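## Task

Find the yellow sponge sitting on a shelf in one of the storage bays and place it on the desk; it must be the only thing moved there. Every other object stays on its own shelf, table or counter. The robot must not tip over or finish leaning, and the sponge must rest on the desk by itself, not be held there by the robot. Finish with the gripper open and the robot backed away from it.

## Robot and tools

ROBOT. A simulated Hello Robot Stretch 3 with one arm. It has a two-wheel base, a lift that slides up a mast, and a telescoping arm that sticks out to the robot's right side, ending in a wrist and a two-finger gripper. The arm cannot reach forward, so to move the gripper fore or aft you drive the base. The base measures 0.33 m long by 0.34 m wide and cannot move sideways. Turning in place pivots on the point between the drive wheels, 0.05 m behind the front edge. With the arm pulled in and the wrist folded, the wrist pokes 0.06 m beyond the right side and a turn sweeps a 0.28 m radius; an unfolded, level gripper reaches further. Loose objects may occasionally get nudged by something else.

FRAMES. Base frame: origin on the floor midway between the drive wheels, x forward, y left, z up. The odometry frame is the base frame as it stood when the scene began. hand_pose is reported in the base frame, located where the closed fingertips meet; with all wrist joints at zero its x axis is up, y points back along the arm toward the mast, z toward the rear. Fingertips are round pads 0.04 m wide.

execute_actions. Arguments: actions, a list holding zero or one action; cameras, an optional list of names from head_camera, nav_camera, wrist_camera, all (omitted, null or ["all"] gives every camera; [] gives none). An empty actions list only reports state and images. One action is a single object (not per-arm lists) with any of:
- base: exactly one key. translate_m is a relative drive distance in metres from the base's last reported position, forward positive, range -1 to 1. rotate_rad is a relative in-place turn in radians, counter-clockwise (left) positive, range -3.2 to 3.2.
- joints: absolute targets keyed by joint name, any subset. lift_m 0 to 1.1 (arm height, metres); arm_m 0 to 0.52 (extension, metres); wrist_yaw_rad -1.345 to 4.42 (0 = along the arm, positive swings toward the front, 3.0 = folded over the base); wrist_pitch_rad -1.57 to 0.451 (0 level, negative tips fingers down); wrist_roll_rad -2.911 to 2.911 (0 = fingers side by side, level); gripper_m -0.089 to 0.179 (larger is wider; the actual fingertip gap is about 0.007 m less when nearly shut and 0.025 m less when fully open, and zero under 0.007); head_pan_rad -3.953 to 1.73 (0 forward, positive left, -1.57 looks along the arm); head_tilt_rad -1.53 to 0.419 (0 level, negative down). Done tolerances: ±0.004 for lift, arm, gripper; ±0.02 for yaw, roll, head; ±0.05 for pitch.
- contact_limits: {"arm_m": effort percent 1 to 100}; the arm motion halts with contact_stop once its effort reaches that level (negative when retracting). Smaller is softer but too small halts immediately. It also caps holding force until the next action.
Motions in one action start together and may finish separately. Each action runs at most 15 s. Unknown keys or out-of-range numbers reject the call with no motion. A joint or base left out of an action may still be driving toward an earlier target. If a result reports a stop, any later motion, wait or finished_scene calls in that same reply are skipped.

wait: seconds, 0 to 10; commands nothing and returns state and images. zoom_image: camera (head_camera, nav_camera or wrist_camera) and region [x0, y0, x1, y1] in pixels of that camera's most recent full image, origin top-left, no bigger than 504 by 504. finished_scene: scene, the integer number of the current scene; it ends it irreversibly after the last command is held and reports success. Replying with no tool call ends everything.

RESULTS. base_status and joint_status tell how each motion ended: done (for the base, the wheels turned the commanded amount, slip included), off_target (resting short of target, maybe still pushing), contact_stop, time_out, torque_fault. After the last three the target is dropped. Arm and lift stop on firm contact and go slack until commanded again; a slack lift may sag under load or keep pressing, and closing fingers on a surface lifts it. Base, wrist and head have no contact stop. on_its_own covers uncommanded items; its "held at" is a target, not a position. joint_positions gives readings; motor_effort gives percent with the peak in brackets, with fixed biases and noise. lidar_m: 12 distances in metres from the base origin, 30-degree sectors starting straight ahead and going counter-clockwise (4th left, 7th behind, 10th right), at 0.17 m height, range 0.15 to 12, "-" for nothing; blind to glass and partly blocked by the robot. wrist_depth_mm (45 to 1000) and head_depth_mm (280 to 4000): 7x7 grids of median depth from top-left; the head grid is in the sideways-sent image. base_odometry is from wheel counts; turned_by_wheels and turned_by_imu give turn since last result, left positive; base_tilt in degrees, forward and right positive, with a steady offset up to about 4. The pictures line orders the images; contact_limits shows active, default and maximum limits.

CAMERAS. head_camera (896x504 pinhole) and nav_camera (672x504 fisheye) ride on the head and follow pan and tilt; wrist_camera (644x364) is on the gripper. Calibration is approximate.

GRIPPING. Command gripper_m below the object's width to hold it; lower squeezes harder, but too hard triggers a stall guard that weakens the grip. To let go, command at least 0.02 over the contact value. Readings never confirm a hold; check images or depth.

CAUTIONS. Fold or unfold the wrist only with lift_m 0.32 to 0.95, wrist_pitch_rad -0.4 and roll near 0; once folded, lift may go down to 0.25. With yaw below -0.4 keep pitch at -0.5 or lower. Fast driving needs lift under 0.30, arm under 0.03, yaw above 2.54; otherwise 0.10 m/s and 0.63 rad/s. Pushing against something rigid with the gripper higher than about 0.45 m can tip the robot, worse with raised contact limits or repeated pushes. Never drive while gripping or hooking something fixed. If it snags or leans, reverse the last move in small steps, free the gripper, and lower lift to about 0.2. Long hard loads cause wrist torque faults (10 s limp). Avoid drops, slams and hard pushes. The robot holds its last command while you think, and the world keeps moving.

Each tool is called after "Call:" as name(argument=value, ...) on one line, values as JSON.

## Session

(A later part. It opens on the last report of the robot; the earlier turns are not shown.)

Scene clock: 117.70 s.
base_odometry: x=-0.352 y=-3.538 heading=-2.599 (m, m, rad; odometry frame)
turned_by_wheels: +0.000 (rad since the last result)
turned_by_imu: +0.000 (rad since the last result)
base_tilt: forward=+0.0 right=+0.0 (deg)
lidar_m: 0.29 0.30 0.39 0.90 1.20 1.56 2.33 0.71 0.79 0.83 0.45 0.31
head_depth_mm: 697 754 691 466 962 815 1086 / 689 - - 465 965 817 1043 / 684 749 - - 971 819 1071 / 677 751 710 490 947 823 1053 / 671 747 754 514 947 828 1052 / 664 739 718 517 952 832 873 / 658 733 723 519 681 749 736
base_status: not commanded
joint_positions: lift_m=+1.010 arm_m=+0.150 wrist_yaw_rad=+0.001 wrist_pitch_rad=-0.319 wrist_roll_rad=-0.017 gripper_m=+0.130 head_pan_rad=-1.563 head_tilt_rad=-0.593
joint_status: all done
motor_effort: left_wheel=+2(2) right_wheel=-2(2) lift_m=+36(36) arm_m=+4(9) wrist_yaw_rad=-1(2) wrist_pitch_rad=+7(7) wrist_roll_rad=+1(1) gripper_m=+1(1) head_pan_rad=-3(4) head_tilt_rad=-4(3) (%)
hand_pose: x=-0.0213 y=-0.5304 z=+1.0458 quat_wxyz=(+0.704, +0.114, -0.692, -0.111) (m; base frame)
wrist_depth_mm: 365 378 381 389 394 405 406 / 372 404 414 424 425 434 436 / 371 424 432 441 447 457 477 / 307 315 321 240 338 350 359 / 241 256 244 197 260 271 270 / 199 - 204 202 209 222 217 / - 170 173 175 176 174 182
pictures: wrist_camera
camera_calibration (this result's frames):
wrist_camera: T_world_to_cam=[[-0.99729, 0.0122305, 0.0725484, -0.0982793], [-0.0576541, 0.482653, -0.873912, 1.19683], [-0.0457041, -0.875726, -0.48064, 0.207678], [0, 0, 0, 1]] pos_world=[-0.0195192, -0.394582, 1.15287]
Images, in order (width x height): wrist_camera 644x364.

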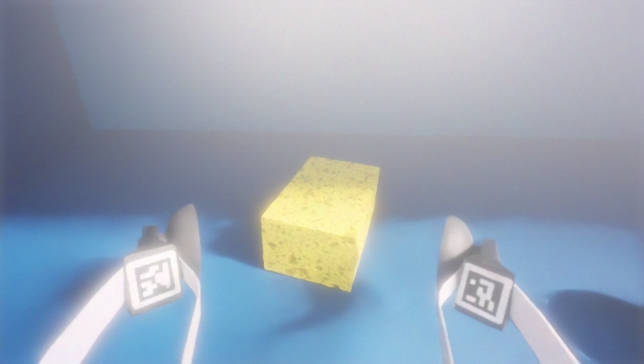

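Call:
execute_actions(actions=[{"joints":{"arm_m":0.22}}], cameras=[])

Call:
execute_actions(actions=[{"joints":{"lift_m":0.968}}], cameras=["wrist_camera"])

Call:
execute_actions(actions=[{"joints":{"gripper_m":0.03}}], cameras=["wrist_camera"])

Call:
execute_actions(actions=[{"joints":{"lift_m":1.04}}], cameras=["wrist_camera"])

Scene clock: 128.77 s.
base_odometry: x=-0.352 y=-3.538 heading=-2.599 (m, m, rad; odometry frame)
turned_by_wheels: +0.000 (rad since the last result)
turned_by_imu: +0.001 (rad since the last result)
base_tilt: forward=+0.0 right=+0.0 (deg)
lidar_m: 0.29 0.30 0.39 0.90 1.20 1.56 2.33 0.71 0.80 0.83 0.45 0.31
head_depth_mm: 698 - 655 502 963 814 1087 / 689 - - 505 964 819 1049 / 684 737 - 498 970 820 1068 / 676 743 750 509 946 824 1049 / 669 747 696 515 948 828 1056 / 663 740 718 517 954 829 870 / 657 730 725 520 681 749 737
base_status: not commanded
joint_positions: lift_m=+1.010 arm_m=+0.220 wrist_yaw_rad=+0.001 wrist_pitch_rad=-0.319 wrist_roll_rad=-0.017 gripper_m=+0.130 head_pan_rad=-1.563 head_tilt_rad=-0.593
joint_status: all done
motor_effort: left_wheel=+2(2) right_wheel=-2(2) lift_m=+36(36) arm_m=+4(1) wrist_yaw_rad=-2(2) wrist_pitch_rad=+7(7) wrist_roll_rad=+1(1) gripper_m=+1(1) head_pan_rad=-4(4) head_tilt_rad=-3(3) (%)
hand_pose: x=-0.0213 y=-0.6004 z=+1.0458 quat_wxyz=(+0.704, +0.114, -0.692, -0.111) (m; base frame)
wrist_depth_mm: 313 314 319 325 333 336 342 / 334 341 344 353 361 361 375 / 354 362 371 379 389 397 405 / 306 312 319 332 337 344 361 / 239 254 251 184 249 265 269 / 198 - 195 150 203 224 218 / - 170 161 131 173 174 183
pictures: none
No camera images: the call's "cameras" was empty. Leave "cameras" out to get every camera's image.

Scene clock: 130.03 s.
base_odometry: x=-0.352 y=-3.538 heading=-2.599 (m, m, rad; odometry frame)
turned_by_wheels: +0.000 (rad since the last result)
turned_by_imu: +0.000 (rad since the last result)
base_tilt: forward=+0.1 right=-0.1 (deg)
lidar_m: 0.29 0.30 0.38 0.90 1.20 1.56 2.33 0.71 0.80 0.83 0.45 0.31
head_depth_mm: 698 774 - 483 963 813 1087 / 690 759 - 469 965 818 1046 / 682 755 - 471 971 820 1073 / 677 755 710 492 944 824 1054 / 670 748 732 515 949 828 1051 / 665 740 720 516 953 828 871 / 657 733 725 520 681 749 736
base_status: not commanded
joint_positions: lift_m=+0.968 arm_m=+0.220 wrist_yaw_rad=+0.001 wrist_pitch_rad=-0.286 wrist_roll_rad=-0.017 gripper_m=+0.130 head_pan_rad=-1.563 head_tilt_rad=-0.593
joint_status: all done
motor_effort: left_wheel=+2(2) right_wheel=-1(2) lift_m=+30(36) arm_m=+3(3) wrist_yaw_rad=-2(1) wrist_pitch_rad=-6(7) wrist_roll_rad=+1(1) gripper_m=+0(1) head_pan_rad=-4(3) head_tilt_rad=-4(3) (%)
hand_pose: x=-0.0213 y=-0.6037 z=+1.0118 quat_wxyz=(+0.706, +0.102, -0.693, -0.100) (m; base frame)
wrist_depth_mm: 310 314 322 325 332 331 344 / 332 334 346 349 356 361 363 / 348 351 357 367 374 388 394 / 249 255 263 174 262 286 296 / 193 204 186 131 200 215 217 / 157 - 125 111 160 178 173 / - 133 132 121 138 138 144
pictures: wrist_camera
camera_calibration (this result's frames):
wrist_camera: T_world_to_cam=[[-0.997292, 0.0146039, 0.072077, -0.0930031], [-0.0576305, 0.453642, -0.889319, 1.20056], [-0.0456847, -0.891064, -0.451572, 0.088509], [0, 0, 0, 1]] pos_world=[-0.0195187, -0.4644, 1.11435]
Images, in order (width x height): wrist_camera 644x364.

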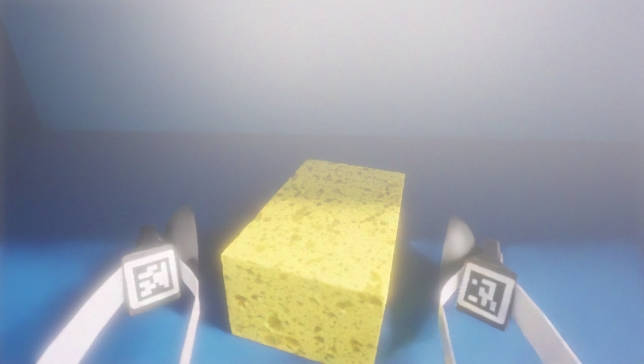

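Scene clock: 131.53 s.
base_odometry: x=-0.352 y=-3.538 heading=-2.599 (m, m, rad; odometry frame)
turned_by_wheels: +0.000 (rad since the last result)
turned_by_imu: +0.000 (rad since the last result)
base_tilt: forward=+0.0 right=+0.0 (deg)
lidar_m: 0.29 0.30 0.39 0.89 1.20 1.56 2.34 0.71 0.79 0.83 0.45 0.31
head_depth_mm: 697 775 - 483 966 814 1087 / 691 760 - 469 966 819 1048 / 683 757 - 470 971 819 1066 / 676 755 747 491 943 824 1048 / 670 748 713 514 947 828 1055 / 663 740 719 517 953 828 872 / 657 733 724 519 679 749 737
base_status: not commanded
joint_positions: lift_m=+0.968 arm_m=+0.220 wrist_yaw_rad=+0.006 wrist_pitch_rad=-0.279 wrist_roll_rad=-0.017 gripper_m=+0.031 head_pan_rad=-1.563 head_tilt_rad=-0.593
joint_status: all done
motor_effort: left_wheel=+3(4) right_wheel=-4(4) lift_m=+31(31) arm_m=+4(4) wrist_yaw_rad=-6(8) wrist_pitch_rad=-9(9) wrist_roll_rad=+1(1) gripper_m=-25(100) head_pan_rad=-4(4) head_tilt_rad=-3(3) (%)
hand_pose: x=-0.0200 y=-0.6043 z=+1.0132 quat_wxyz=(+0.707, +0.102, -0.693, -0.096) (m; base frame)
wrist_depth_mm: 312 317 320 326 334 332 343 / 337 335 344 348 354 364 369 / 340 352 359 371 375 390 394 / 256 258 267 177 267 290 300 / 196 199 138 132 193 215 222 / 159 161 121 114 112 172 175 / 134 134 133 124 137 143 145
pictures: wrist_camera
camera_calibration (this result's frames):
wrist_camera: T_world_to_cam=[[-0.997361, 0.00967611, 0.0719598, -0.09467], [-0.0600266, 0.447699, -0.892167, 1.20147], [-0.040849, -0.894132, -0.445936, 0.0812413], [0, 0, 0, 1]] pos_world=[-0.0189812, -0.464341, 1.11496]
Images, in order (width x height): wrist_camera 644x364.

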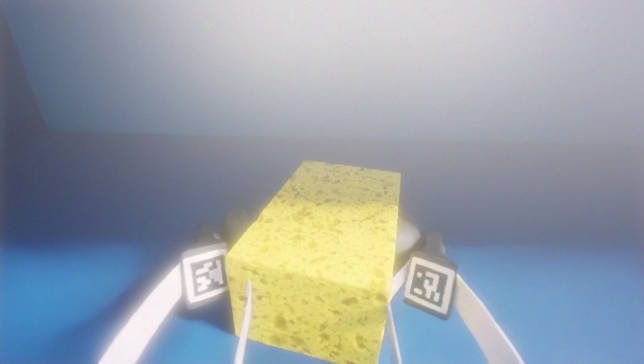

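Scene clock: 133.03 s.
base_odometry: x=-0.352 y=-3.538 heading=-2.599 (m, m, rad; odometry frame)
turned_by_wheels: +0.000 (rad since the last result)
turned_by_imu: +0.000 (rad since the last result)
base_tilt: forward=+0.0 right=+0.0 (deg)
lidar_m: 0.29 0.30 0.39 0.89 1.20 1.56 2.33 0.71 0.80 0.83 0.45 0.31
head_depth_mm: 681 812 657 502 964 816 1082 / 669 - 628 505 966 817 1046 / 671 - - 508 967 820 1068 / 674 761 637 511 946 825 1053 / 670 748 711 513 947 829 1055 / 663 741 717 517 952 830 871 / 657 732 723 518 681 748 737
base_status: not commanded
joint_positions: lift_m=+1.040 arm_m=+0.220 wrist_yaw_rad=+0.002 wrist_pitch_rad=-0.317 wrist_roll_rad=-0.017 gripper_m=+0.035 head_pan_rad=-1.563 head_tilt_rad=-0.593
joint_status: all done
motor_effort: left_wheel=+3(4) right_wheel=-3(5) lift_m=+49(50) arm_m=+4(4) wrist_yaw_rad=-4(8) wrist_pitch_rad=+7(9) wrist_roll_rad=+1(1) gripper_m=-24(26) head_pan_rad=-4(4) head_tilt_rad=-3(3) (%)
hand_pose: x=-0.0210 y=-0.6007 z=+1.0758 quat_wxyz=(+0.705, +0.113, -0.692, -0.110) (m; base frame)
wrist_depth_mm: 312 318 321 324 332 336 340 / 334 340 347 350 355 365 366 / 359 366 376 385 389 395 407 / 346 371 382 177 384 416 422 / 287 289 140 133 284 313 323 / 232 240 121 114 110 255 258 / 199 202 197 125 205 214 217
pictures: wrist_camera
camera_calibration (this result's frames):
wrist_camera: T_world_to_cam=[[-0.997302, 0.0113786, 0.0725193, -0.0998465], [-0.0581364, 0.480739, -0.874935, 1.25699], [-0.0448183, -0.87679, -0.47878, 0.158008], [0, 0, 0, 1]] pos_world=[-0.0194184, -0.464609, 1.18268]
Images, in order (width x height): wrist_camera 644x364.

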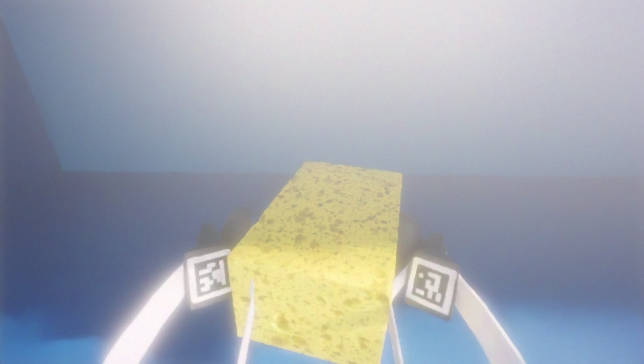

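Call:
execute_actions(actions=[{"base":{"translate_m":-0.07},"joints":{"arm_m":0.0}}], cameras=[])

Call:
execute_actions(actions=[{"joints":{"wrist_yaw_rad":1.55}}], cameras=[])

Call:
execute_actions(actions=[{"base":{"translate_m":-1.0}}], cameras=[])

Call:
execute_actions(actions=[{"base":{"translate_m":-1.0},"joints":{"lift_m":0.9,"head_pan_rad":1.5,"head_tilt_rad":-0.7}}], cameras=["nav_camera","wrist_camera"])

Scene clock: 143.73 s.
base_odometry: x=-0.292 y=-3.502 heading=-2.599 (m, m, rad; odometry frame)
turned_by_wheels: +0.000 (rad since the last result)
turned_by_imu: +0.001 (rad since the last result)
base_tilt: forward=+0.0 right=+0.0 (deg)
lidar_m: 0.36 0.37 0.48 1.10 1.20 1.56 2.31 0.66 0.70 0.84 0.49 0.38
head_depth_mm: 702 776 - - - - 1088 / 696 780 806 - - - 1071 / 690 773 805 - - - 1066 / 681 761 792 370 946 823 1073 / 674 753 713 513 950 826 1052 / 666 746 717 517 951 828 1058 / 662 737 724 520 926 831 754
base_status: done
joint_positions: lift_m=+1.040 arm_m=+0.000 wrist_yaw_rad=+0.001 wrist_pitch_rad=-0.317 wrist_roll_rad=-0.017 gripper_m=+0.035 head_pan_rad=-1.563 head_tilt_rad=-0.593
joint_status: all done
motor_effort: left_wheel=+3(5) right_wheel=-1(7) lift_m=+49(49) arm_m=-4(6) wrist_yaw_rad=-2(1) wrist_pitch_rad=+7(7) wrist_roll_rad=+1(1) gripper_m=-24(23) head_pan_rad=-3(3) head_tilt_rad=-3(3) (%)
hand_pose: x=-0.0214 y=-0.3812 z=+1.0757 quat_wxyz=(+0.705, +0.113, -0.692, -0.111) (m; base frame)
wrist_depth_mm: 439 514 513 525 526 548 511 / 436 548 558 561 579 590 510 / 433 521 538 559 593 599 514 / 364 370 385 178 381 287 352 / 286 295 140 132 284 287 321 / 235 238 121 114 111 256 259 / 204 209 210 125 219 229 233
pictures: none
No camera images: the call's "cameras" was empty. Leave "cameras" out to get every camera's image.

Scene clock: 145.50 s.
base_odometry: x=-0.292 y=-3.502 heading=-2.599 (m, m, rad; odometry frame)
turned_by_wheels: +0.000 (rad since the last result)
turned_by_imu: +0.000 (rad since the last result)
base_tilt: forward=+0.0 right=+0.0 (deg)
lidar_m: 0.36 0.37 0.48 1.10 1.20 1.56 2.30 0.66 0.70 0.84 0.50 0.38
head_depth_mm: 701 776 - - - 774 1088 / 694 778 805 - - 759 1064 / 689 770 788 - - - 1048 / 681 762 709 511 1003 - 1096 / 674 752 714 514 981 - 1079 / 668 744 716 516 736 - 1081 / 661 736 723 542 - - 913
base_status: not commanded
joint_positions: lift_m=+1.040 arm_m=+0.000 wrist_yaw_rad=+1.548 wrist_pitch_rad=-0.317 wrist_roll_rad=-0.017 gripper_m=+0.035 head_pan_rad=-1.563 head_tilt_rad=-0.593
joint_status: all done
motor_effort: left_wheel=+3(3) right_wheel=-1(1) lift_m=+49(49) arm_m=-3(4) wrist_yaw_rad=+3(3) wrist_pitch_rad=+7(7) wrist_roll_rad=+1(1) gripper_m=-24(24) head_pan_rad=-4(4) head_tilt_rad=-3(3) (%)
hand_pose: x=+0.2145 y=-0.1507 z=+1.0757 quat_wxyz=(+0.581, +0.564, -0.416, +0.413) (m; base frame)
wrist_depth_mm: 242 247 252 257 264 271 236 / 260 265 270 275 284 292 252 / 283 288 297 302 311 311 275 / 305 313 325 177 330 334 293 / 334 342 140 133 358 342 317 / 373 371 121 114 111 362 259 / 406 425 431 125 464 421 238
pictures: none
No camera images: the call's "cameras" was empty. Leave "cameras" out to get every camera's image.

Scene clock: 156.47 s.
base_odometry: x=+0.564 y=-2.986 heading=-2.599 (m, m, rad; odometry frame)
turned_by_wheels: +0.000 (rad since the last result)
turned_by_imu: -0.004 (rad since the last result)
base_tilt: forward=+0.0 right=+0.0 (deg)
lidar_m: 1.36 1.39 1.17 1.10 1.11 1.05 1.77 2.03 0.66 0.92 0.59 0.61
head_depth_mm: 772 854 - - - 1206 1131 / 763 858 807 - - 1221 1122 / 757 846 788 - - - 1114 / 749 837 711 555 1036 - 1093 / 739 827 712 556 1043 - 1078 / 735 818 718 540 1060 - 1077 / 725 806 725 543 - - 1060
base_status: done
joint_positions: lift_m=+1.040 arm_m=+0.000 wrist_yaw_rad=+1.548 wrist_pitch_rad=-0.317 wrist_roll_rad=-0.017 gripper_m=+0.035 head_pan_rad=-1.563 head_tilt_rad=-0.593
joint_status: not commanded
motor_effort: left_wheel=+4(6) right_wheel=-2(6) lift_m=+49(49) arm_m=-3(3) wrist_yaw_rad=+2(3) wrist_pitch_rad=+7(7) wrist_roll_rad=+1(1) gripper_m=-25(24) head_pan_rad=-4(4) head_tilt_rad=-3(3) (%)
hand_pose: x=+0.2145 y=-0.1507 z=+1.0757 quat_wxyz=(+0.581, +0.564, -0.416, +0.413) (m; base frame)
wrist_depth_mm: - - - - - - 312 / - - - - - 827 322 / - - - - - 509 344 / - - - 177 - 449 373 / - - 139 132 978 453 338 / - - 121 114 110 475 453 / - - - 125 710 522 543
pictures: none
No camera images: the call's "cameras" was empty. Leave "cameras" out to get every camera's image.

Scene clock: 167.77 s.
base_odometry: x=+1.421 y=-2.469 heading=-2.599 (m, m, rad; odometry frame)
turned_by_wheels: +0.000 (rad since the last result)
turned_by_imu: -0.004 (rad since the last result)
base_tilt: forward=+0.1 right=+0.0 (deg)
lidar_m: 2.36 1.58 1.08 0.60 0.60 1.16 0.77 0.97 1.86 3.33 0.76 0.73
head_depth_mm: 913 1048 1223 1482 1558 1315 1135 / 894 1023 1196 1435 1561 1317 1144 / 874 998 1161 1382 1519 1294 1143 / 856 976 1127 1256 1051 1233 1145 / 838 950 1102 1219 1024 1157 1152 / 822 932 1073 1200 1052 - - / 805 909 1045 1209 - - -
base_status: done
joint_positions: lift_m=+0.900 arm_m=+0.000 wrist_yaw_rad=+1.548 wrist_pitch_rad=-0.318 wrist_roll_rad=-0.017 gripper_m=+0.035 head_pan_rad=+1.493 head_tilt_rad=-0.691
joint_status: all done
motor_effort: left_wheel=+4(7) right_wheel=-3(7) lift_m=+36(41) arm_m=-3(3) wrist_yaw_rad=+4(2) wrist_pitch_rad=+7(7) wrist_roll_rad=+1(1) gripper_m=-25(25) head_pan_rad=+4(50) head_tilt_rad=-4(15) (%)
hand_pose: x=+0.2144 y=-0.1507 z=+0.9359 quat_wxyz=(+0.582, +0.564, -0.416, +0.413) (m; base frame)
wrist_depth_mm: - - - - - - 405 / - - - - - - 446 / - - - - - - 486 / - - - 178 - 927 534 / - - 140 132 738 601 595 / - - 121 114 110 651 667 / - - - 124 - 735 762
pictures: nav_camera (sideways: a quarter turn counterclockwise sets it upright), wrist_camera
camera_calibration (this result's frames):
nav_camera: T_world_to_cam=[[0.0249682, 0.668216, 0.743548, -0.929332], [0.999015, -0.0439712, 0.0059696, 0.038092], [0.0366837, 0.742667, -0.668656, 0.824975], [0, 0, 0, 1]] pos_world=[-0.0451139, 0.00998806, 1.2424]
wrist_camera: T_world_to_cam=[[-0.0358666, -0.99672, 0.0725387, -0.218096], [-0.483133, -0.0462457, -0.874325, 0.943095], [0.874812, -0.0664049, -0.479889, 0.422078], [0, 0, 0, 1]] pos_world=[0.0785784, -0.145739, 1.04294]
Images, in order (width x height): nav_camera 672x504, wrist_camera 644x364.

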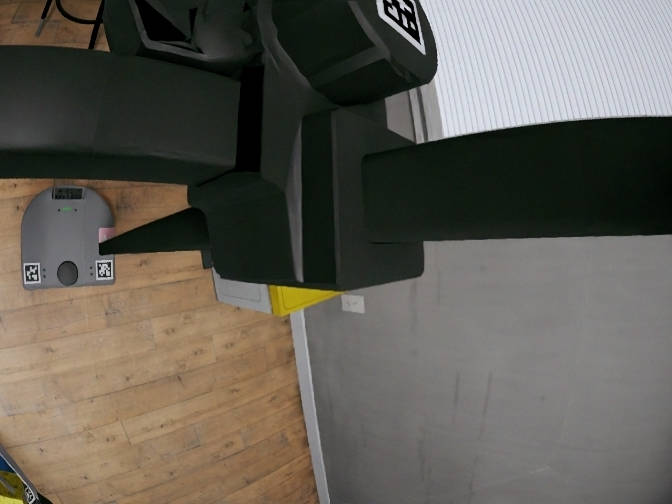

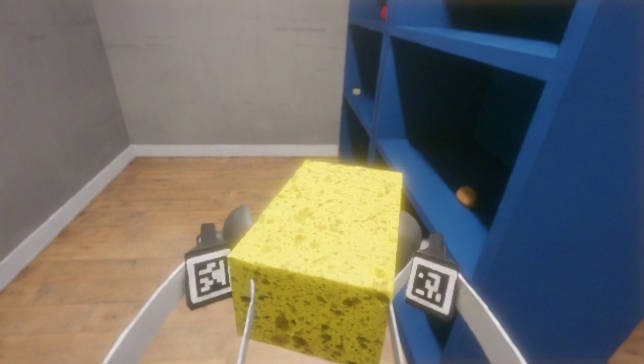

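Call:
execute_actions(actions=[{"base":{"rotate_rad":2.9},"joints":{"head_pan_rad":0,"head_tilt_rad":-0.9}}], cameras=["nav_camera","head_camera"])

Scene clock: 178.03 s.
base_odometry: x=+1.421 y=-2.469 heading=+0.301 (m, m, rad; odometry frame)
turned_by_wheels: +2.900 (rad since the last result)
turned_by_imu: +2.853 (rad since the last result)
base_tilt: forward=+0.1 right=+0.0 (deg)
lidar_m: 1.04 0.77 1.11 2.55 2.50 0.73 1.47 2.32 1.22 0.60 0.60 1.13
head_depth_mm: 751 1558 1714 1592 357 1217 1094 / 754 1283 1790 1565 1388 1225 1096 / 759 1673 1839 1601 1383 1223 1097 / 760 1588 1823 1606 1391 1231 1101 / 762 1520 1756 1571 1394 1225 1099 / 767 659 1099 1571 1394 1230 1100 / 767 639 1073 1571 1400 1234 1103
base_status: done
joint_positions: lift_m=+0.900 arm_m=+0.000 wrist_yaw_rad=+1.549 wrist_pitch_rad=-0.318 wrist_roll_rad=-0.017 gripper_m=+0.035 head_pan_rad=+0.007 head_tilt_rad=-0.889
joint_status: all done
motor_effort: left_wheel=-4(10) right_wheel=+3(7) lift_m=+37(37) arm_m=-3(3) wrist_yaw_rad=+1(2) wrist_pitch_rad=+7(7) wrist_roll_rad=+1(1) gripper_m=-24(24) head_pan_rad=-4(52) head_tilt_rad=-5(22) (%)
hand_pose: x=+0.2144 y=-0.1506 z=+0.9359 quat_wxyz=(+0.581, +0.565, -0.415, +0.413) (m; base frame)
wrist_depth_mm: - - - - - 889 691 / 538 555 624 - - 882 706 / - - - - - 959 710 / - 916 - 177 - 976 739 / - - 139 132 - - 747 / - - 121 114 110 - 746 / - - - 124 - - 749
pictures: head_camera (sideways: a quarter turn clockwise sets it upright), nav_camera (sideways: a quarter turn counterclockwise sets it upright)
camera_calibration (this result's frames):
head_camera: T_world_to_cam=[[-0.808192, 0.0472886, -0.587017, 0.791371], [0.0623887, 0.998037, -0.00549597, 0.00495255], [0.585605, -0.041065, -0.809556, 1.01045], [0, 0, 0, 1]] pos_world=[0.0475467, -0.000871548, 1.28259]
nav_camera: T_world_to_cam=[[0.800791, 0.0328697, 0.598041, -0.744457], [0.0416198, -0.999133, -0.000815281, 0.052766], [0.597496, 0.0255432, -0.801465, 0.994268], [0, 0, 0, 1]] pos_world=[-0.000111927, 0.0517935, 1.24213]
Images, in order (width x height): head_camera 896x504, nav_camera 672x504.

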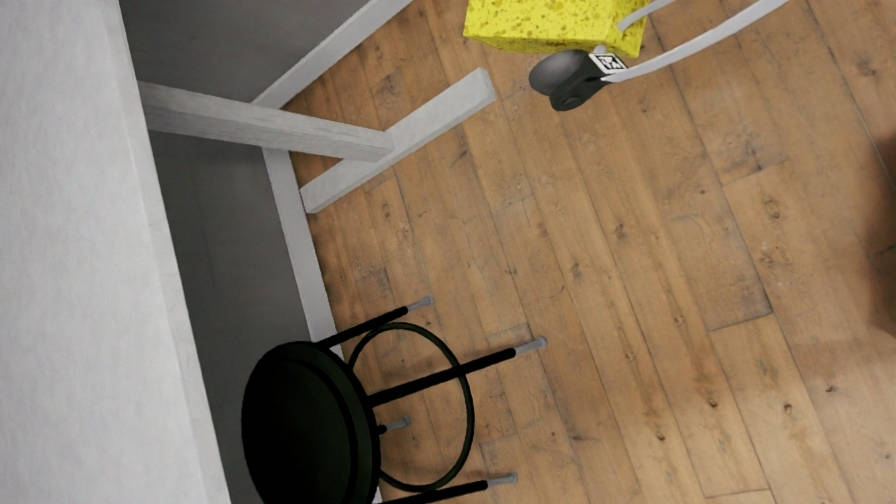

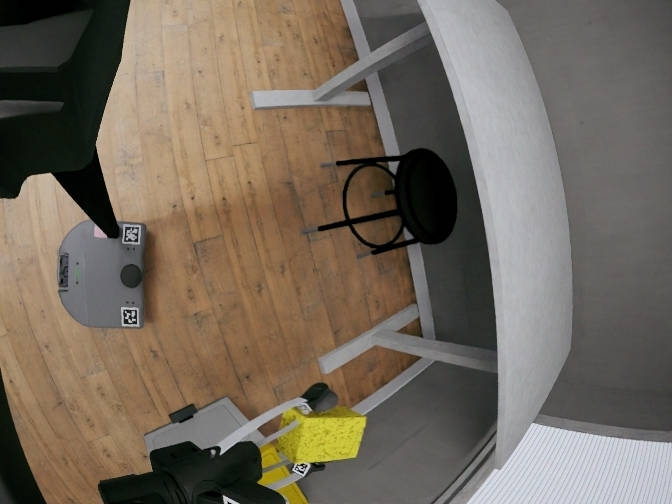

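Call:
execute_actions(actions=[{"base":{"rotate_rad":-0.15}}], cameras=[])

Call:
execute_actions(actions=[{"base":{"translate_m":0.85},"joints":{"head_tilt_rad":-1.1}}], cameras=["nav_camera","head_camera"])

Scene clock: 192.67 s.
base_odometry: x=+1.421 y=-2.469 heading=+0.151 (m, m, rad; odometry frame)
turned_by_wheels: -0.150 (rad since the last result)
turned_by_imu: -0.147 (rad since the last result)
base_tilt: forward=+0.1 right=+0.0 (deg)
lidar_m: 1.17 0.77 1.12 2.10 1.98 0.73 1.48 2.36 1.38 0.62 0.60 0.62
head_depth_mm: 819 1322 1490 1566 357 1211 1100 / 784 1540 1752 1588 1382 1226 1095 / 757 1656 1796 1586 1392 1222 1094 / 760 1659 1826 1608 1392 1224 1097 / 762 1598 1808 1609 1399 1229 1097 / 765 659 1739 1582 1402 1230 1103 / 767 640 1072 1550 1391 1235 1105
base_status: done
joint_positions: lift_m=+0.900 arm_m=+0.000 wrist_yaw_rad=+1.549 wrist_pitch_rad=-0.318 wrist_roll_rad=-0.017 gripper_m=+0.035 head_pan_rad=+0.007 head_tilt_rad=-0.889
joint_status: not commanded
motor_effort: left_wheel=+4(10) right_wheel=-3(7) lift_m=+36(37) arm_m=-3(3) wrist_yaw_rad=+2(3) wrist_pitch_rad=+7(7) wrist_roll_rad=+1(1) gripper_m=-26(25) head_pan_rad=-3(4) head_tilt_rad=-5(6) (%)
hand_pose: x=+0.2144 y=-0.1506 z=+0.9359 quat_wxyz=(+0.581, +0.565, -0.415, +0.413) (m; base frame)
wrist_depth_mm: 975 - - - - 798 637 / 525 575 - - - 814 649 / - - - - - 829 653 / - 975 - 176 - 880 692 / - - 140 132 - 923 718 / - - 121 114 110 946 727 / - - - 125 - 688 668
pictures: none
No camera images: the call's "cameras" was empty. Leave "cameras" out to get every camera's image.

Scene clock: 203.40 s.
base_odometry: x=+2.261 y=-2.341 heading=+0.150 (m, m, rad; odometry frame)
turned_by_wheels: -0.001 (rad since the last result)
turned_by_imu: +0.173 (rad since the last result)
base_tilt: forward=-2.0 right=+2.9 (deg)
lidar_m: 0.77 0.41 0.67 0.35 2.56 1.46 2.22 0.51 0.51 0.65 0.64 0.42
head_depth_mm: 526 458 405 363 330 313 1086 / 531 461 409 367 332 312 1089 / 537 465 412 369 334 306 - / 542 470 415 372 337 307 - / 546 474 418 374 339 310 291 / 554 479 422 377 341 311 290 / 560 484 426 380 343 313 290
base_status: translate_m off_target (by the wheels' count: +0.8499 of +0.8500)
joint_positions: lift_m=+0.899 arm_m=+0.000 wrist_yaw_rad=+1.464 wrist_pitch_rad=-0.804 wrist_roll_rad=-0.178 gripper_m=+0.035 head_pan_rad=+0.004 head_tilt_rad=-1.089
joint_status: all done
on_its_own: base_tilt is 3.6 degrees off its reading at the scene's start (forward=+0.1 right=+0.0); wrist_yaw_rad is held at +1.464, not at your +1.550, by its stall guard, which is not easing now; wrist_roll_rad is held at -0.136, not at its first target -0.017, by its stall guard, which is not easing now; right_wheel is at rest, and its effort (+41) is outside its rest range (-18 to +18); wrist_pitch_rad is at rest, and its effort (+100) is outside its rest range (-20 to +32)
motor_effort: left_wheel=+1(42) right_wheel=+41(47) lift_m=+69(69) arm_m=-6(6) wrist_yaw_rad=+0(84) wrist_pitch_rad=+100(100) wrist_roll_rad=+16(39) gripper_m=-24(34) head_pan_rad=-3(4) head_tilt_rad=-5(27) (%)
hand_pose: x=+0.1380 y=-0.1628 z=+0.8366 quat_wxyz=(+0.693, +0.618, -0.238, +0.285) (m; base frame)
wrist_depth_mm: - 65 68 72 76 80 85 / - 57 59 62 64 68 71 / - 50 52 54 56 59 61 / - 46 47 48 50 52 53 / - - - - 46 47 48 / - - - - - - - / - - - - - - 442
pictures: head_camera (sideways: a quarter turn clockwise sets it upright), nav_camera (sideways: a quarter turn counterclockwise sets it upright)
camera_calibration (this result's frames):
head_camera: T_world_to_cam=[[-0.90864, 0.0497161, -0.41461, 0.567398], [0.0633593, 0.997806, -0.0192078, 0.0227947], [0.412745, -0.0437224, -0.909796, 1.14178], [0, 0, 0, 1]] pos_world=[0.0428512, -0.00103209, 1.27448]
nav_camera: T_world_to_cam=[[0.903846, 0.0304758, 0.426772, -0.521979], [0.0373115, -0.999274, -0.00766255, 0.0617055], [0.426229, 0.0228493, -0.904327, 1.129], [0, 0, 0, 1]] pos_world=[-0.011728, 0.0517716, 1.24423]
Images, in order (width x height): head_camera 896x504, nav_camera 672x504.

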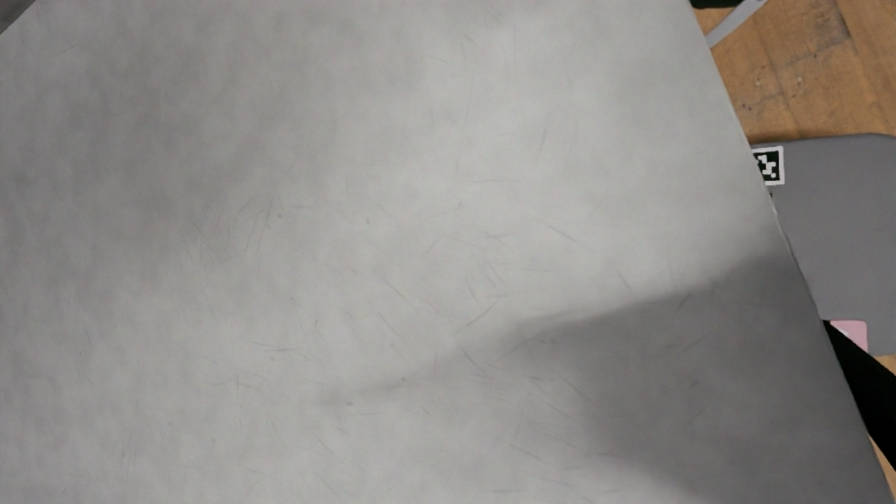

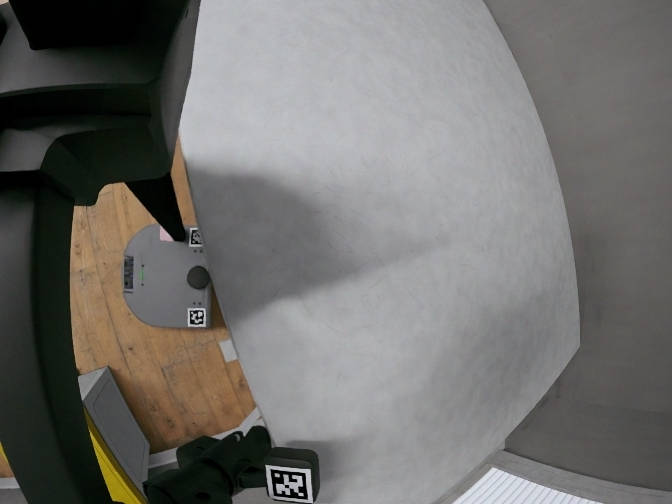

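Call:
execute_actions(actions=[{"base":{"translate_m":-0.35}}])

Scene clock: 215.77 s.
torque_fault: wrist_pitch_rad switched itself off since the last result.
base_odometry: x=+1.915 y=-2.394 heading=+0.150 (m, m, rad; odometry frame)
turned_by_wheels: +0.000 (rad since the last result)
turned_by_imu: -0.153 (rad since the last result)
base_tilt: forward=+0.1 right=+0.0 (deg)
lidar_m: 0.74 0.66 0.45 0.98 2.72 1.15 1.15 2.57 0.51 0.41 0.74 0.84
head_depth_mm: 500 456 1310 1392 1284 430 1072 / 500 445 1515 1415 1289 1200 1095 / 500 441 1488 1393 1288 1193 - / 501 441 1219 1416 1291 1194 - / 501 442 407 1416 1287 1199 - / 502 442 396 1395 1293 1187 1109 / 502 443 395 1355 1257 1185 1099
base_status: done
joint_positions: lift_m=+0.900 arm_m=+0.000 wrist_yaw_rad=+1.464 wrist_pitch_rad=-1.219 wrist_roll_rad=-0.143 gripper_m=+0.035 head_pan_rad=+0.002 head_tilt_rad=-1.090
joint_status: not commanded
on_its_own: wrist_yaw_rad is held at +1.464, not at your +1.550, by its stall guard, which is not easing now; wrist_roll_rad is held at -0.136, not at its first target -0.017, by its stall guard, which is not easing now; wrist_pitch_rad is off since a torque_fault, and then holds where it rests, not at your -0.300
motor_effort: left_wheel=+1(43) right_wheel=-1(36) lift_m=+46(74) arm_m=-1(8) wrist_yaw_rad=+1(35) wrist_pitch_rad=+0(100) wrist_roll_rad=+3(35) gripper_m=-24(27) head_pan_rad=-1(2) head_tilt_rad=-5(5) (%)
hand_pose: x=+0.0440 y=-0.1523 z=+0.7898 quat_wxyz=(+0.712, +0.680, -0.110, +0.135) (m; base frame)
wrist_depth_mm: 976 - - - - 756 570 / 944 978 - - - 814 607 / 958 949 957 995 - 874 651 / 920 903 952 181 995 908 571 / 904 935 140 132 544 516 537 / 862 876 121 114 110 504 517 / 856 863 133 124 887 494 501
pictures: head_camera (sideways: a quarter turn clockwise sets it upright), nav_camera (sideways: a quarter turn counterclockwise sets it upright), wrist_camera
camera_calibration (this result's frames):
head_camera: T_world_to_cam=[[-0.908872, 0.0508431, -0.413965, 0.56656], [0.0645839, 0.997726, -0.0192554, 0.0228491], [0.412045, -0.0442362, -0.910089, 1.14217], [0, 0, 0, 1]] pos_world=[0.0428304, -0.00107774, 1.27445]
nav_camera: T_world_to_cam=[[0.904185, 0.0293548, 0.42613, -0.521145], [0.0360659, -0.99932, -0.00768643, 0.0617442], [0.425615, 0.0223187, -0.904629, 1.1294], [0, 0, 0, 1]] pos_world=[-0.0117046, 0.0517935, 1.24424]
wrist_camera: T_world_to_cam=[[0.0592252, -0.993374, 0.0984878, -0.239349], [-0.984312, -0.07454, -0.159919, 0.186392], [0.166201, -0.0874715, -0.982205, 0.925621], [0, 0, 0, 1]] pos_world=[0.0438044, -0.142904, 0.96253]
Images, in order (width x height): head_camera 896x504, nav_camera 672x504, wrist_camera 644x364.

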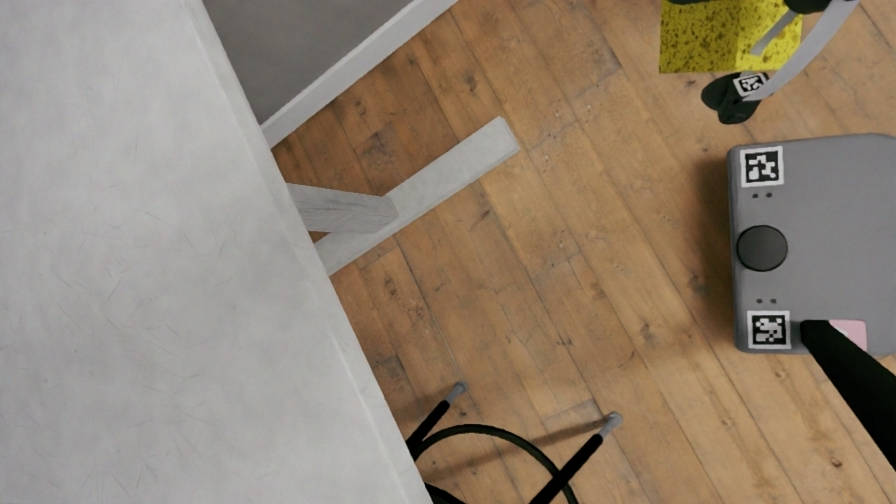

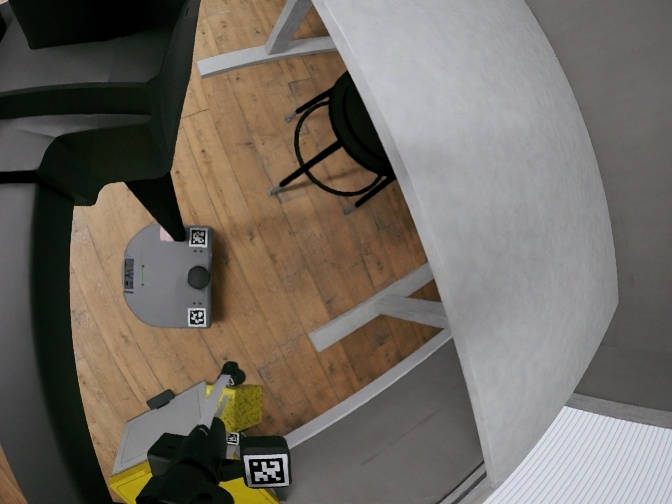

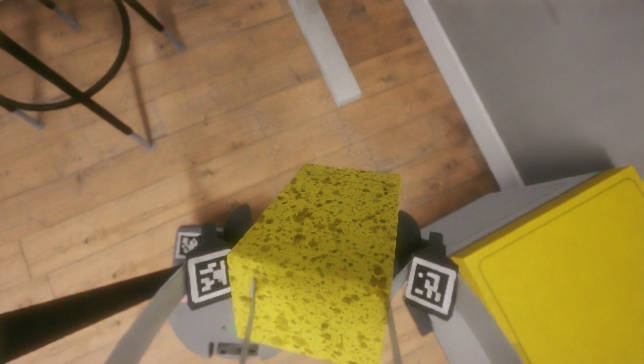

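Call:
wait(seconds=5)

Call:
execute_actions(actions=[{"joints":{"lift_m":1.09,"wrist_pitch_rad":-0.3,"wrist_yaw_rad":1.55,"wrist_roll_rad":0}}], cameras=[])

Scene clock: 226.83 s.
base_odometry: x=+1.915 y=-2.394 heading=+0.150 (m, m, rad; odometry frame)
turned_by_wheels: +0.000 (rad since the last result)
turned_by_imu: +0.001 (rad since the last result)
base_tilt: forward=+0.0 right=+0.0 (deg)
lidar_m: 0.74 0.66 0.45 0.98 2.72 1.15 1.15 2.56 0.51 0.41 0.74 0.84
head_depth_mm: 500 456 1307 1393 1288 439 1074 / 500 445 1512 1411 1283 1197 1097 / 501 441 1485 1398 1283 1197 - / 501 442 1216 1413 1294 1198 - / 501 442 407 1415 1290 1200 - / 502 442 395 1392 1287 1185 1109 / 502 442 396 1365 1259 1187 1098
base_status: done
joint_positions: lift_m=+0.900 arm_m=+0.000 wrist_yaw_rad=+1.464 wrist_pitch_rad=-1.244 wrist_roll_rad=-0.143 gripper_m=+0.035 head_pan_rad=+0.002 head_tilt_rad=-1.090
joint_status: not commanded
on_its_own: wrist_yaw_rad is held at +1.464, not at your +1.550, by its stall guard, which is not easing now; wrist_pitch_rad is held at -1.243, not at your -0.300, since a torque_fault; wrist_roll_rad is held at -0.136, not at its first target -0.017, by its stall guard, which is not easing now
motor_effort: left_wheel=+1(43) right_wheel=-1(36) lift_m=+46(74) arm_m=-1(8) wrist_yaw_rad=+1(35) wrist_pitch_rad=+0(100) wrist_roll_rad=+3(35) gripper_m=-24(27) head_pan_rad=-2(2) head_tilt_rad=-4(5) (%)
hand_pose: x=+0.0376 y=-0.1516 z=+0.7882 quat_wxyz=(+0.712, +0.683, -0.101, +0.126) (m; base frame)
wrist_depth_mm: 971 974 - - - 776 580 / 972 983 967 - - 827 618 / 916 953 967 952 - 934 663 / 905 937 946 180 957 880 545 / 913 906 131 132 567 516 523 / 875 889 121 114 110 506 514 / 840 875 867 123 910 492 503
wait: 5.00 s; at rest from the start
pictures: head_camera (sideways: a quarter turn clockwise sets it upright), nav_camera (sideways: a quarter turn counterclockwise sets it upright), wrist_camera
camera_calibration (this result's frames):
head_camera: T_world_to_cam=[[-0.908872, 0.050843, -0.413965, 0.56656], [0.0645839, 0.997726, -0.0192554, 0.0228491], [0.412045, -0.0442362, -0.910089, 1.14217], [0, 0, 0, 1]] pos_world=[0.0428304, -0.00107774, 1.27445]
nav_camera: T_world_to_cam=[[0.904185, 0.0293548, 0.42613, -0.521145], [0.0360659, -0.99932, -0.00768643, 0.0617442], [0.425615, 0.0223187, -0.904629, 1.1294], [0, 0, 0, 1]] pos_world=[-0.0117046, 0.0517935, 1.24424]
wrist_camera: T_world_to_cam=[[0.0616655, -0.993639, 0.094224, -0.234907], [-0.988078, -0.074116, -0.134937, 0.160426], [0.141062, -0.0847798, -0.986364, 0.929794], [0, 0, 0, 1]] pos_world=[0.0418405, -0.142695, 0.960896]
Images, in order (width x height): head_camera 896x504, nav_camera 672x504, wrist_camera 644x364.

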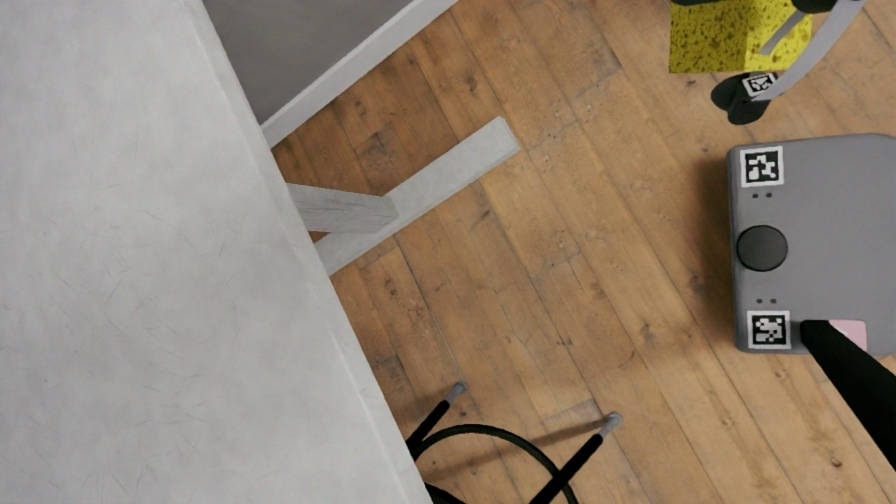

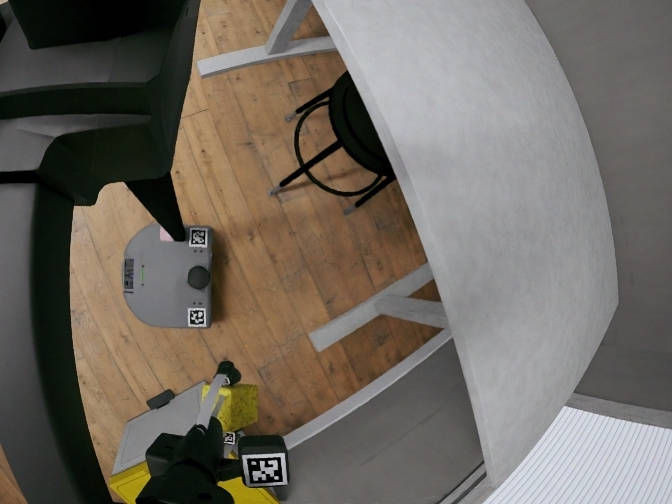

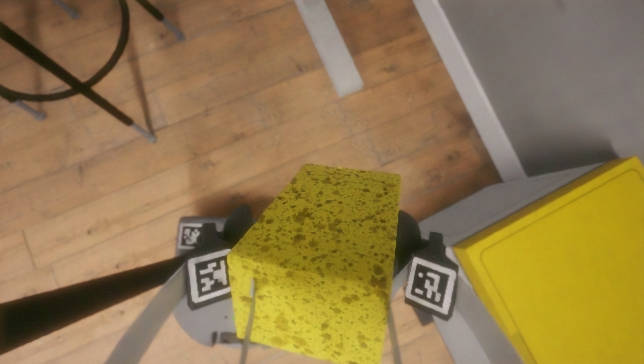

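Scene clock: 229.40 s.
base_odometry: x=+1.915 y=-2.394 heading=+0.150 (m, m, rad; odometry frame)
turned_by_wheels: +0.000 (rad since the last result)
turned_by_imu: +0.000 (rad since the last result)
base_tilt: forward=+0.0 right=-0.1 (deg)
lidar_m: 0.74 0.66 0.45 0.98 2.72 1.15 1.15 2.55 0.51 0.41 0.74 0.84
head_depth_mm: 500 460 1309 1393 1288 1180 1092 / 501 444 1507 1413 1289 1183 1094 / 501 441 1493 1393 1292 1197 - / 500 441 1219 1413 1287 1199 - / 502 442 407 1416 1288 1201 - / 501 442 395 1396 1288 1186 1110 / 502 443 395 1359 1255 1185 1096
base_status: not commanded
joint_positions: lift_m=+1.090 arm_m=+0.000 wrist_yaw_rad=+1.548 wrist_pitch_rad=-0.320 wrist_roll_rad=-0.007 gripper_m=+0.035 head_pan_rad=+0.002 head_tilt_rad=-1.090
joint_status: all done
motor_effort: left_wheel=+1(1) right_wheel=-1(1) lift_m=+49(49) arm_m=-2(1) wrist_yaw_rad=+3(1) wrist_pitch_rad=+8(9) wrist_roll_rad=+3(5) gripper_m=-24(23) head_pan_rad=-2(1) head_tilt_rad=-5(5) (%)
hand_pose: x=+0.2142 y=-0.1506 z=+1.1250 quat_wxyz=(+0.580, +0.567, -0.418, +0.409) (m; base frame)
wrist_depth_mm: 755 818 908 - 805 581 476 / 792 864 - - 820 600 482 / 751 777 775 795 862 640 500 / 540 543 568 180 590 666 516 / 425 437 144 133 470 664 526 / 348 353 121 114 110 705 520 / 297 319 - 123 - 704 567
pictures: none
No camera images: the call's "cameras" was empty. Leave "cameras" out to get every camera's image.

Call:
execute_actions(actions=[{"base":{"rotate_rad":0.5}}], cameras=[])

Call:
execute_actions(actions=[{"base":{"translate_m":0.17}}], cameras=["head_camera","wrist_camera"])

Scene clock: 246.30 s.
base_odometry: x=+1.915 y=-2.394 heading=+0.650 (m, m, rad; odometry frame)
turned_by_wheels: +0.500 (rad since the last result)
turned_by_imu: +0.492 (rad since the last result)
base_tilt: forward=+0.1 right=+0.0 (deg)
lidar_m: 0.66 0.45 0.99 3.62 1.17 1.15 2.72 0.52 0.41 0.68 0.83 0.74
head_depth_mm: 501 440 404 1357 1269 1182 1090 / 501 441 403 1407 1287 1187 1095 / 500 441 403 1415 1288 1201 - / 501 441 402 1393 1286 1197 - / 502 442 401 1413 1287 1196 - / 502 442 401 1375 1295 1187 1109 / 502 443 402 1379 1293 1190 1095
base_status: done
joint_positions: lift_m=+1.090 arm_m=+0.000 wrist_yaw_rad=+1.549 wrist_pitch_rad=-0.320 wrist_roll_rad=-0.007 gripper_m=+0.035 head_pan_rad=+0.002 head_tilt_rad=-1.090
joint_status: not commanded
motor_effort: left_wheel=-4(10) right_wheel=+3(7) lift_m=+49(49) arm_m=-2(2) wrist_yaw_rad=+2(2) wrist_pitch_rad=+8(8) wrist_roll_rad=+3(3) gripper_m=-24(23) head_pan_rad=-1(1) head_tilt_rad=-5(5) (%)
hand_pose: x=+0.2142 y=-0.1504 z=+1.1250 quat_wxyz=(+0.580, +0.567, -0.418, +0.409) (m; base frame)
wrist_depth_mm: 879 865 851 856 839 848 754 / 931 951 925 935 930 945 746 / 759 785 788 803 845 957 737 / 544 550 561 181 550 585 677 / 423 434 143 132 413 451 478 / 348 353 121 114 110 373 377 / 300 301 300 124 303 313 312
pictures: none
No camera images: the call's "cameras" was empty. Leave "cameras" out to get every camera's image.

Scene clock: 249.13 s.
base_odometry: x=+2.050 y=-2.291 heading=+0.650 (m, m, rad; odometry frame)
turned_by_wheels: +0.000 (rad since the last result)
turned_by_imu: +0.001 (rad since the last result)
base_tilt: forward=+0.0 right=+0.0 (deg)
lidar_m: 0.49 0.29 0.88 3.70 1.40 1.27 2.79 0.52 0.51 0.80 0.62 0.63
head_depth_mm: 500 441 394 356 329 1185 1095 / 500 441 395 356 330 1183 1095 / 500 441 395 356 330 1200 - / 501 442 394 357 330 1199 - / 501 442 395 357 330 1201 - / 503 442 396 357 330 1185 1109 / 501 442 396 357 330 1185 1095
base_status: done
joint_positions: lift_m=+1.090 arm_m=+0.000 wrist_yaw_rad=+1.549 wrist_pitch_rad=-0.320 wrist_roll_rad=-0.007 gripper_m=+0.035 head_pan_rad=+0.002 head_tilt_rad=-1.090
joint_status: not commanded
motor_effort: left_wheel=-4(7) right_wheel=+3(8) lift_m=+49(49) arm_m=-2(1) wrist_yaw_rad=+1(2) wrist_pitch_rad=+8(8) wrist_roll_rad=+3(3) gripper_m=-24(25) head_pan_rad=-1(2) head_tilt_rad=-5(5) (%)
hand_pose: x=+0.2142 y=-0.1504 z=+1.1250 quat_wxyz=(+0.580, +0.567, -0.418, +0.409) (m; base frame)
wrist_depth_mm: 718 718 707 696 704 693 679 / 778 785 768 765 747 756 725 / 749 758 790 802 778 808 743 / 539 547 565 181 550 595 701 / 427 438 144 132 416 455 471 / 348 348 121 114 110 376 375 / 294 302 291 124 305 311 314
pictures: head_camera (sideways: a quarter turn clockwise sets it upright), wrist_camera
camera_calibration (this result's frames):
head_camera: T_world_to_cam=[[-0.908872, 0.0508428, -0.413965, 0.56656], [0.0645836, 0.997727, -0.0192554, 0.0228491], [0.412045, -0.044236, -0.910089, 1.14217], [0, 0, 0, 1]] pos_world=[0.0428304, -0.00107773, 1.27445]
wrist_camera: T_world_to_cam=[[-0.0384936, -0.997295, 0.0626232, -0.219887], [-0.485113, -0.0361382, -0.873704, 1.10953], [0.873604, -0.0640114, -0.482409, 0.516487], [0, 0, 0, 1]] pos_world=[0.0785785, -0.146134, 1.23233]
Images, in order (width x height): head_camera 896x504, wrist_camera 644x364.

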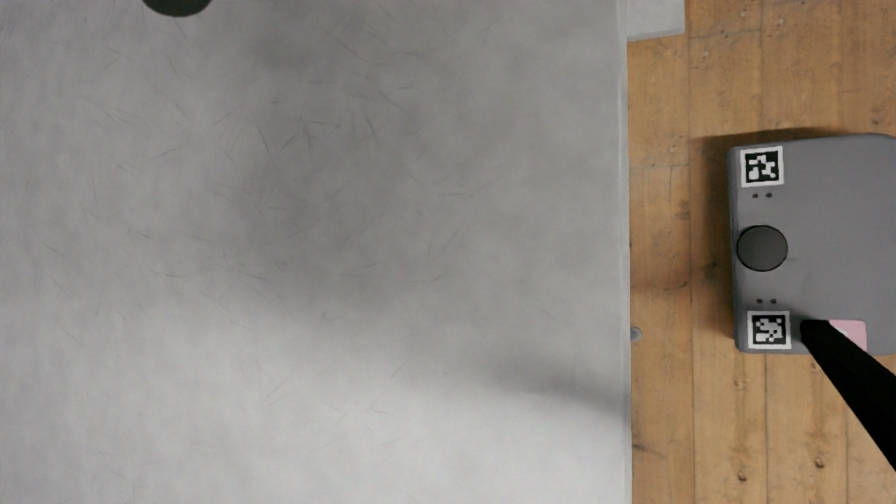

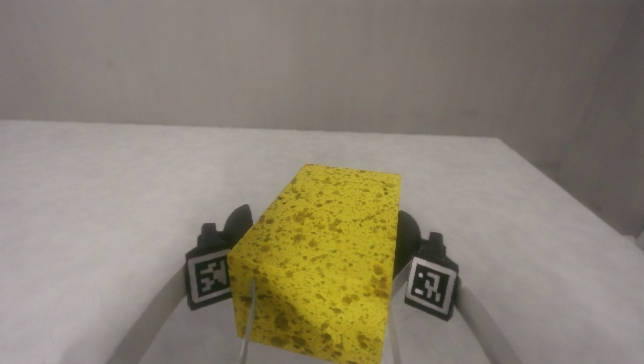

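Call:
execute_actions(actions=[{"base":{"translate_m":0.04},"joints":{"lift_m":0.962}}], cameras=["wrist_camera"])

Scene clock: 263.30 s.
base_odometry: x=+2.082 y=-2.267 heading=+0.650 (m, m, rad; odometry frame)
turned_by_wheels: +0.000 (rad since the last result)
turned_by_imu: +0.001 (rad since the last result)
base_tilt: forward=+0.1 right=+0.0 (deg)
lidar_m: 0.45 0.26 0.56 3.70 1.45 1.30 2.79 0.54 0.55 0.80 0.59 0.63
head_depth_mm: 499 440 394 342 325 310 1093 / 501 441 394 356 325 310 1093 / 501 441 394 357 326 306 - / 501 441 395 357 325 307 - / 501 442 395 357 326 307 - / 502 442 395 357 326 310 1110 / 503 442 395 358 326 311 1098
base_status: done
joint_positions: lift_m=+0.962 arm_m=+0.000 wrist_yaw_rad=+1.549 wrist_pitch_rad=-0.320 wrist_roll_rad=-0.007 gripper_m=+0.035 head_pan_rad=+0.002 head_tilt_rad=-1.090
joint_status: all done
motor_effort: left_wheel=-5(6) right_wheel=+3(7) lift_m=+36(44) arm_m=-1(1) wrist_yaw_rad=+2(1) wrist_pitch_rad=+8(8) wrist_roll_rad=+3(3) gripper_m=-24(25) head_pan_rad=-1(1) head_tilt_rad=-5(5) (%)
hand_pose: x=+0.2142 y=-0.1504 z=+0.9975 quat_wxyz=(+0.580, +0.567, -0.418, +0.409) (m; base frame)
wrist_depth_mm: 688 677 676 669 664 659 660 / 681 690 693 694 701 693 720 / 413 415 432 440 462 471 523 / 298 303 308 182 307 326 331 / 232 236 144 132 226 251 255 / 191 193 121 114 109 203 206 / 161 163 160 124 166 171 172
pictures: wrist_camera
camera_calibration (this result's frames):
wrist_camera: T_world_to_cam=[[-0.038512, -0.997294, 0.0626183, -0.211891], [-0.484848, -0.0361444, -0.873851, 0.998208], [0.87375, -0.0640141, -0.482144, 0.45464], [0, 0, 0, 1]] pos_world=[0.0785773, -0.146134, 1.10476]
Images, in order (width x height): wrist_camera 644x364.

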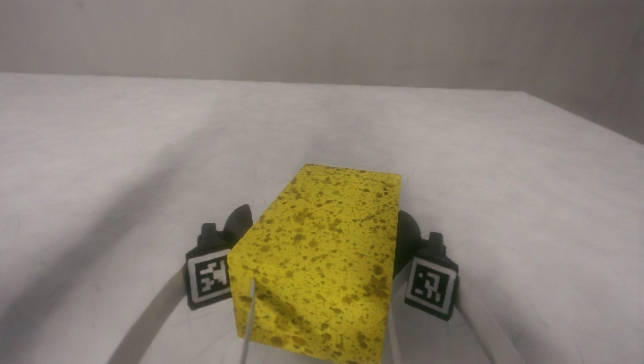

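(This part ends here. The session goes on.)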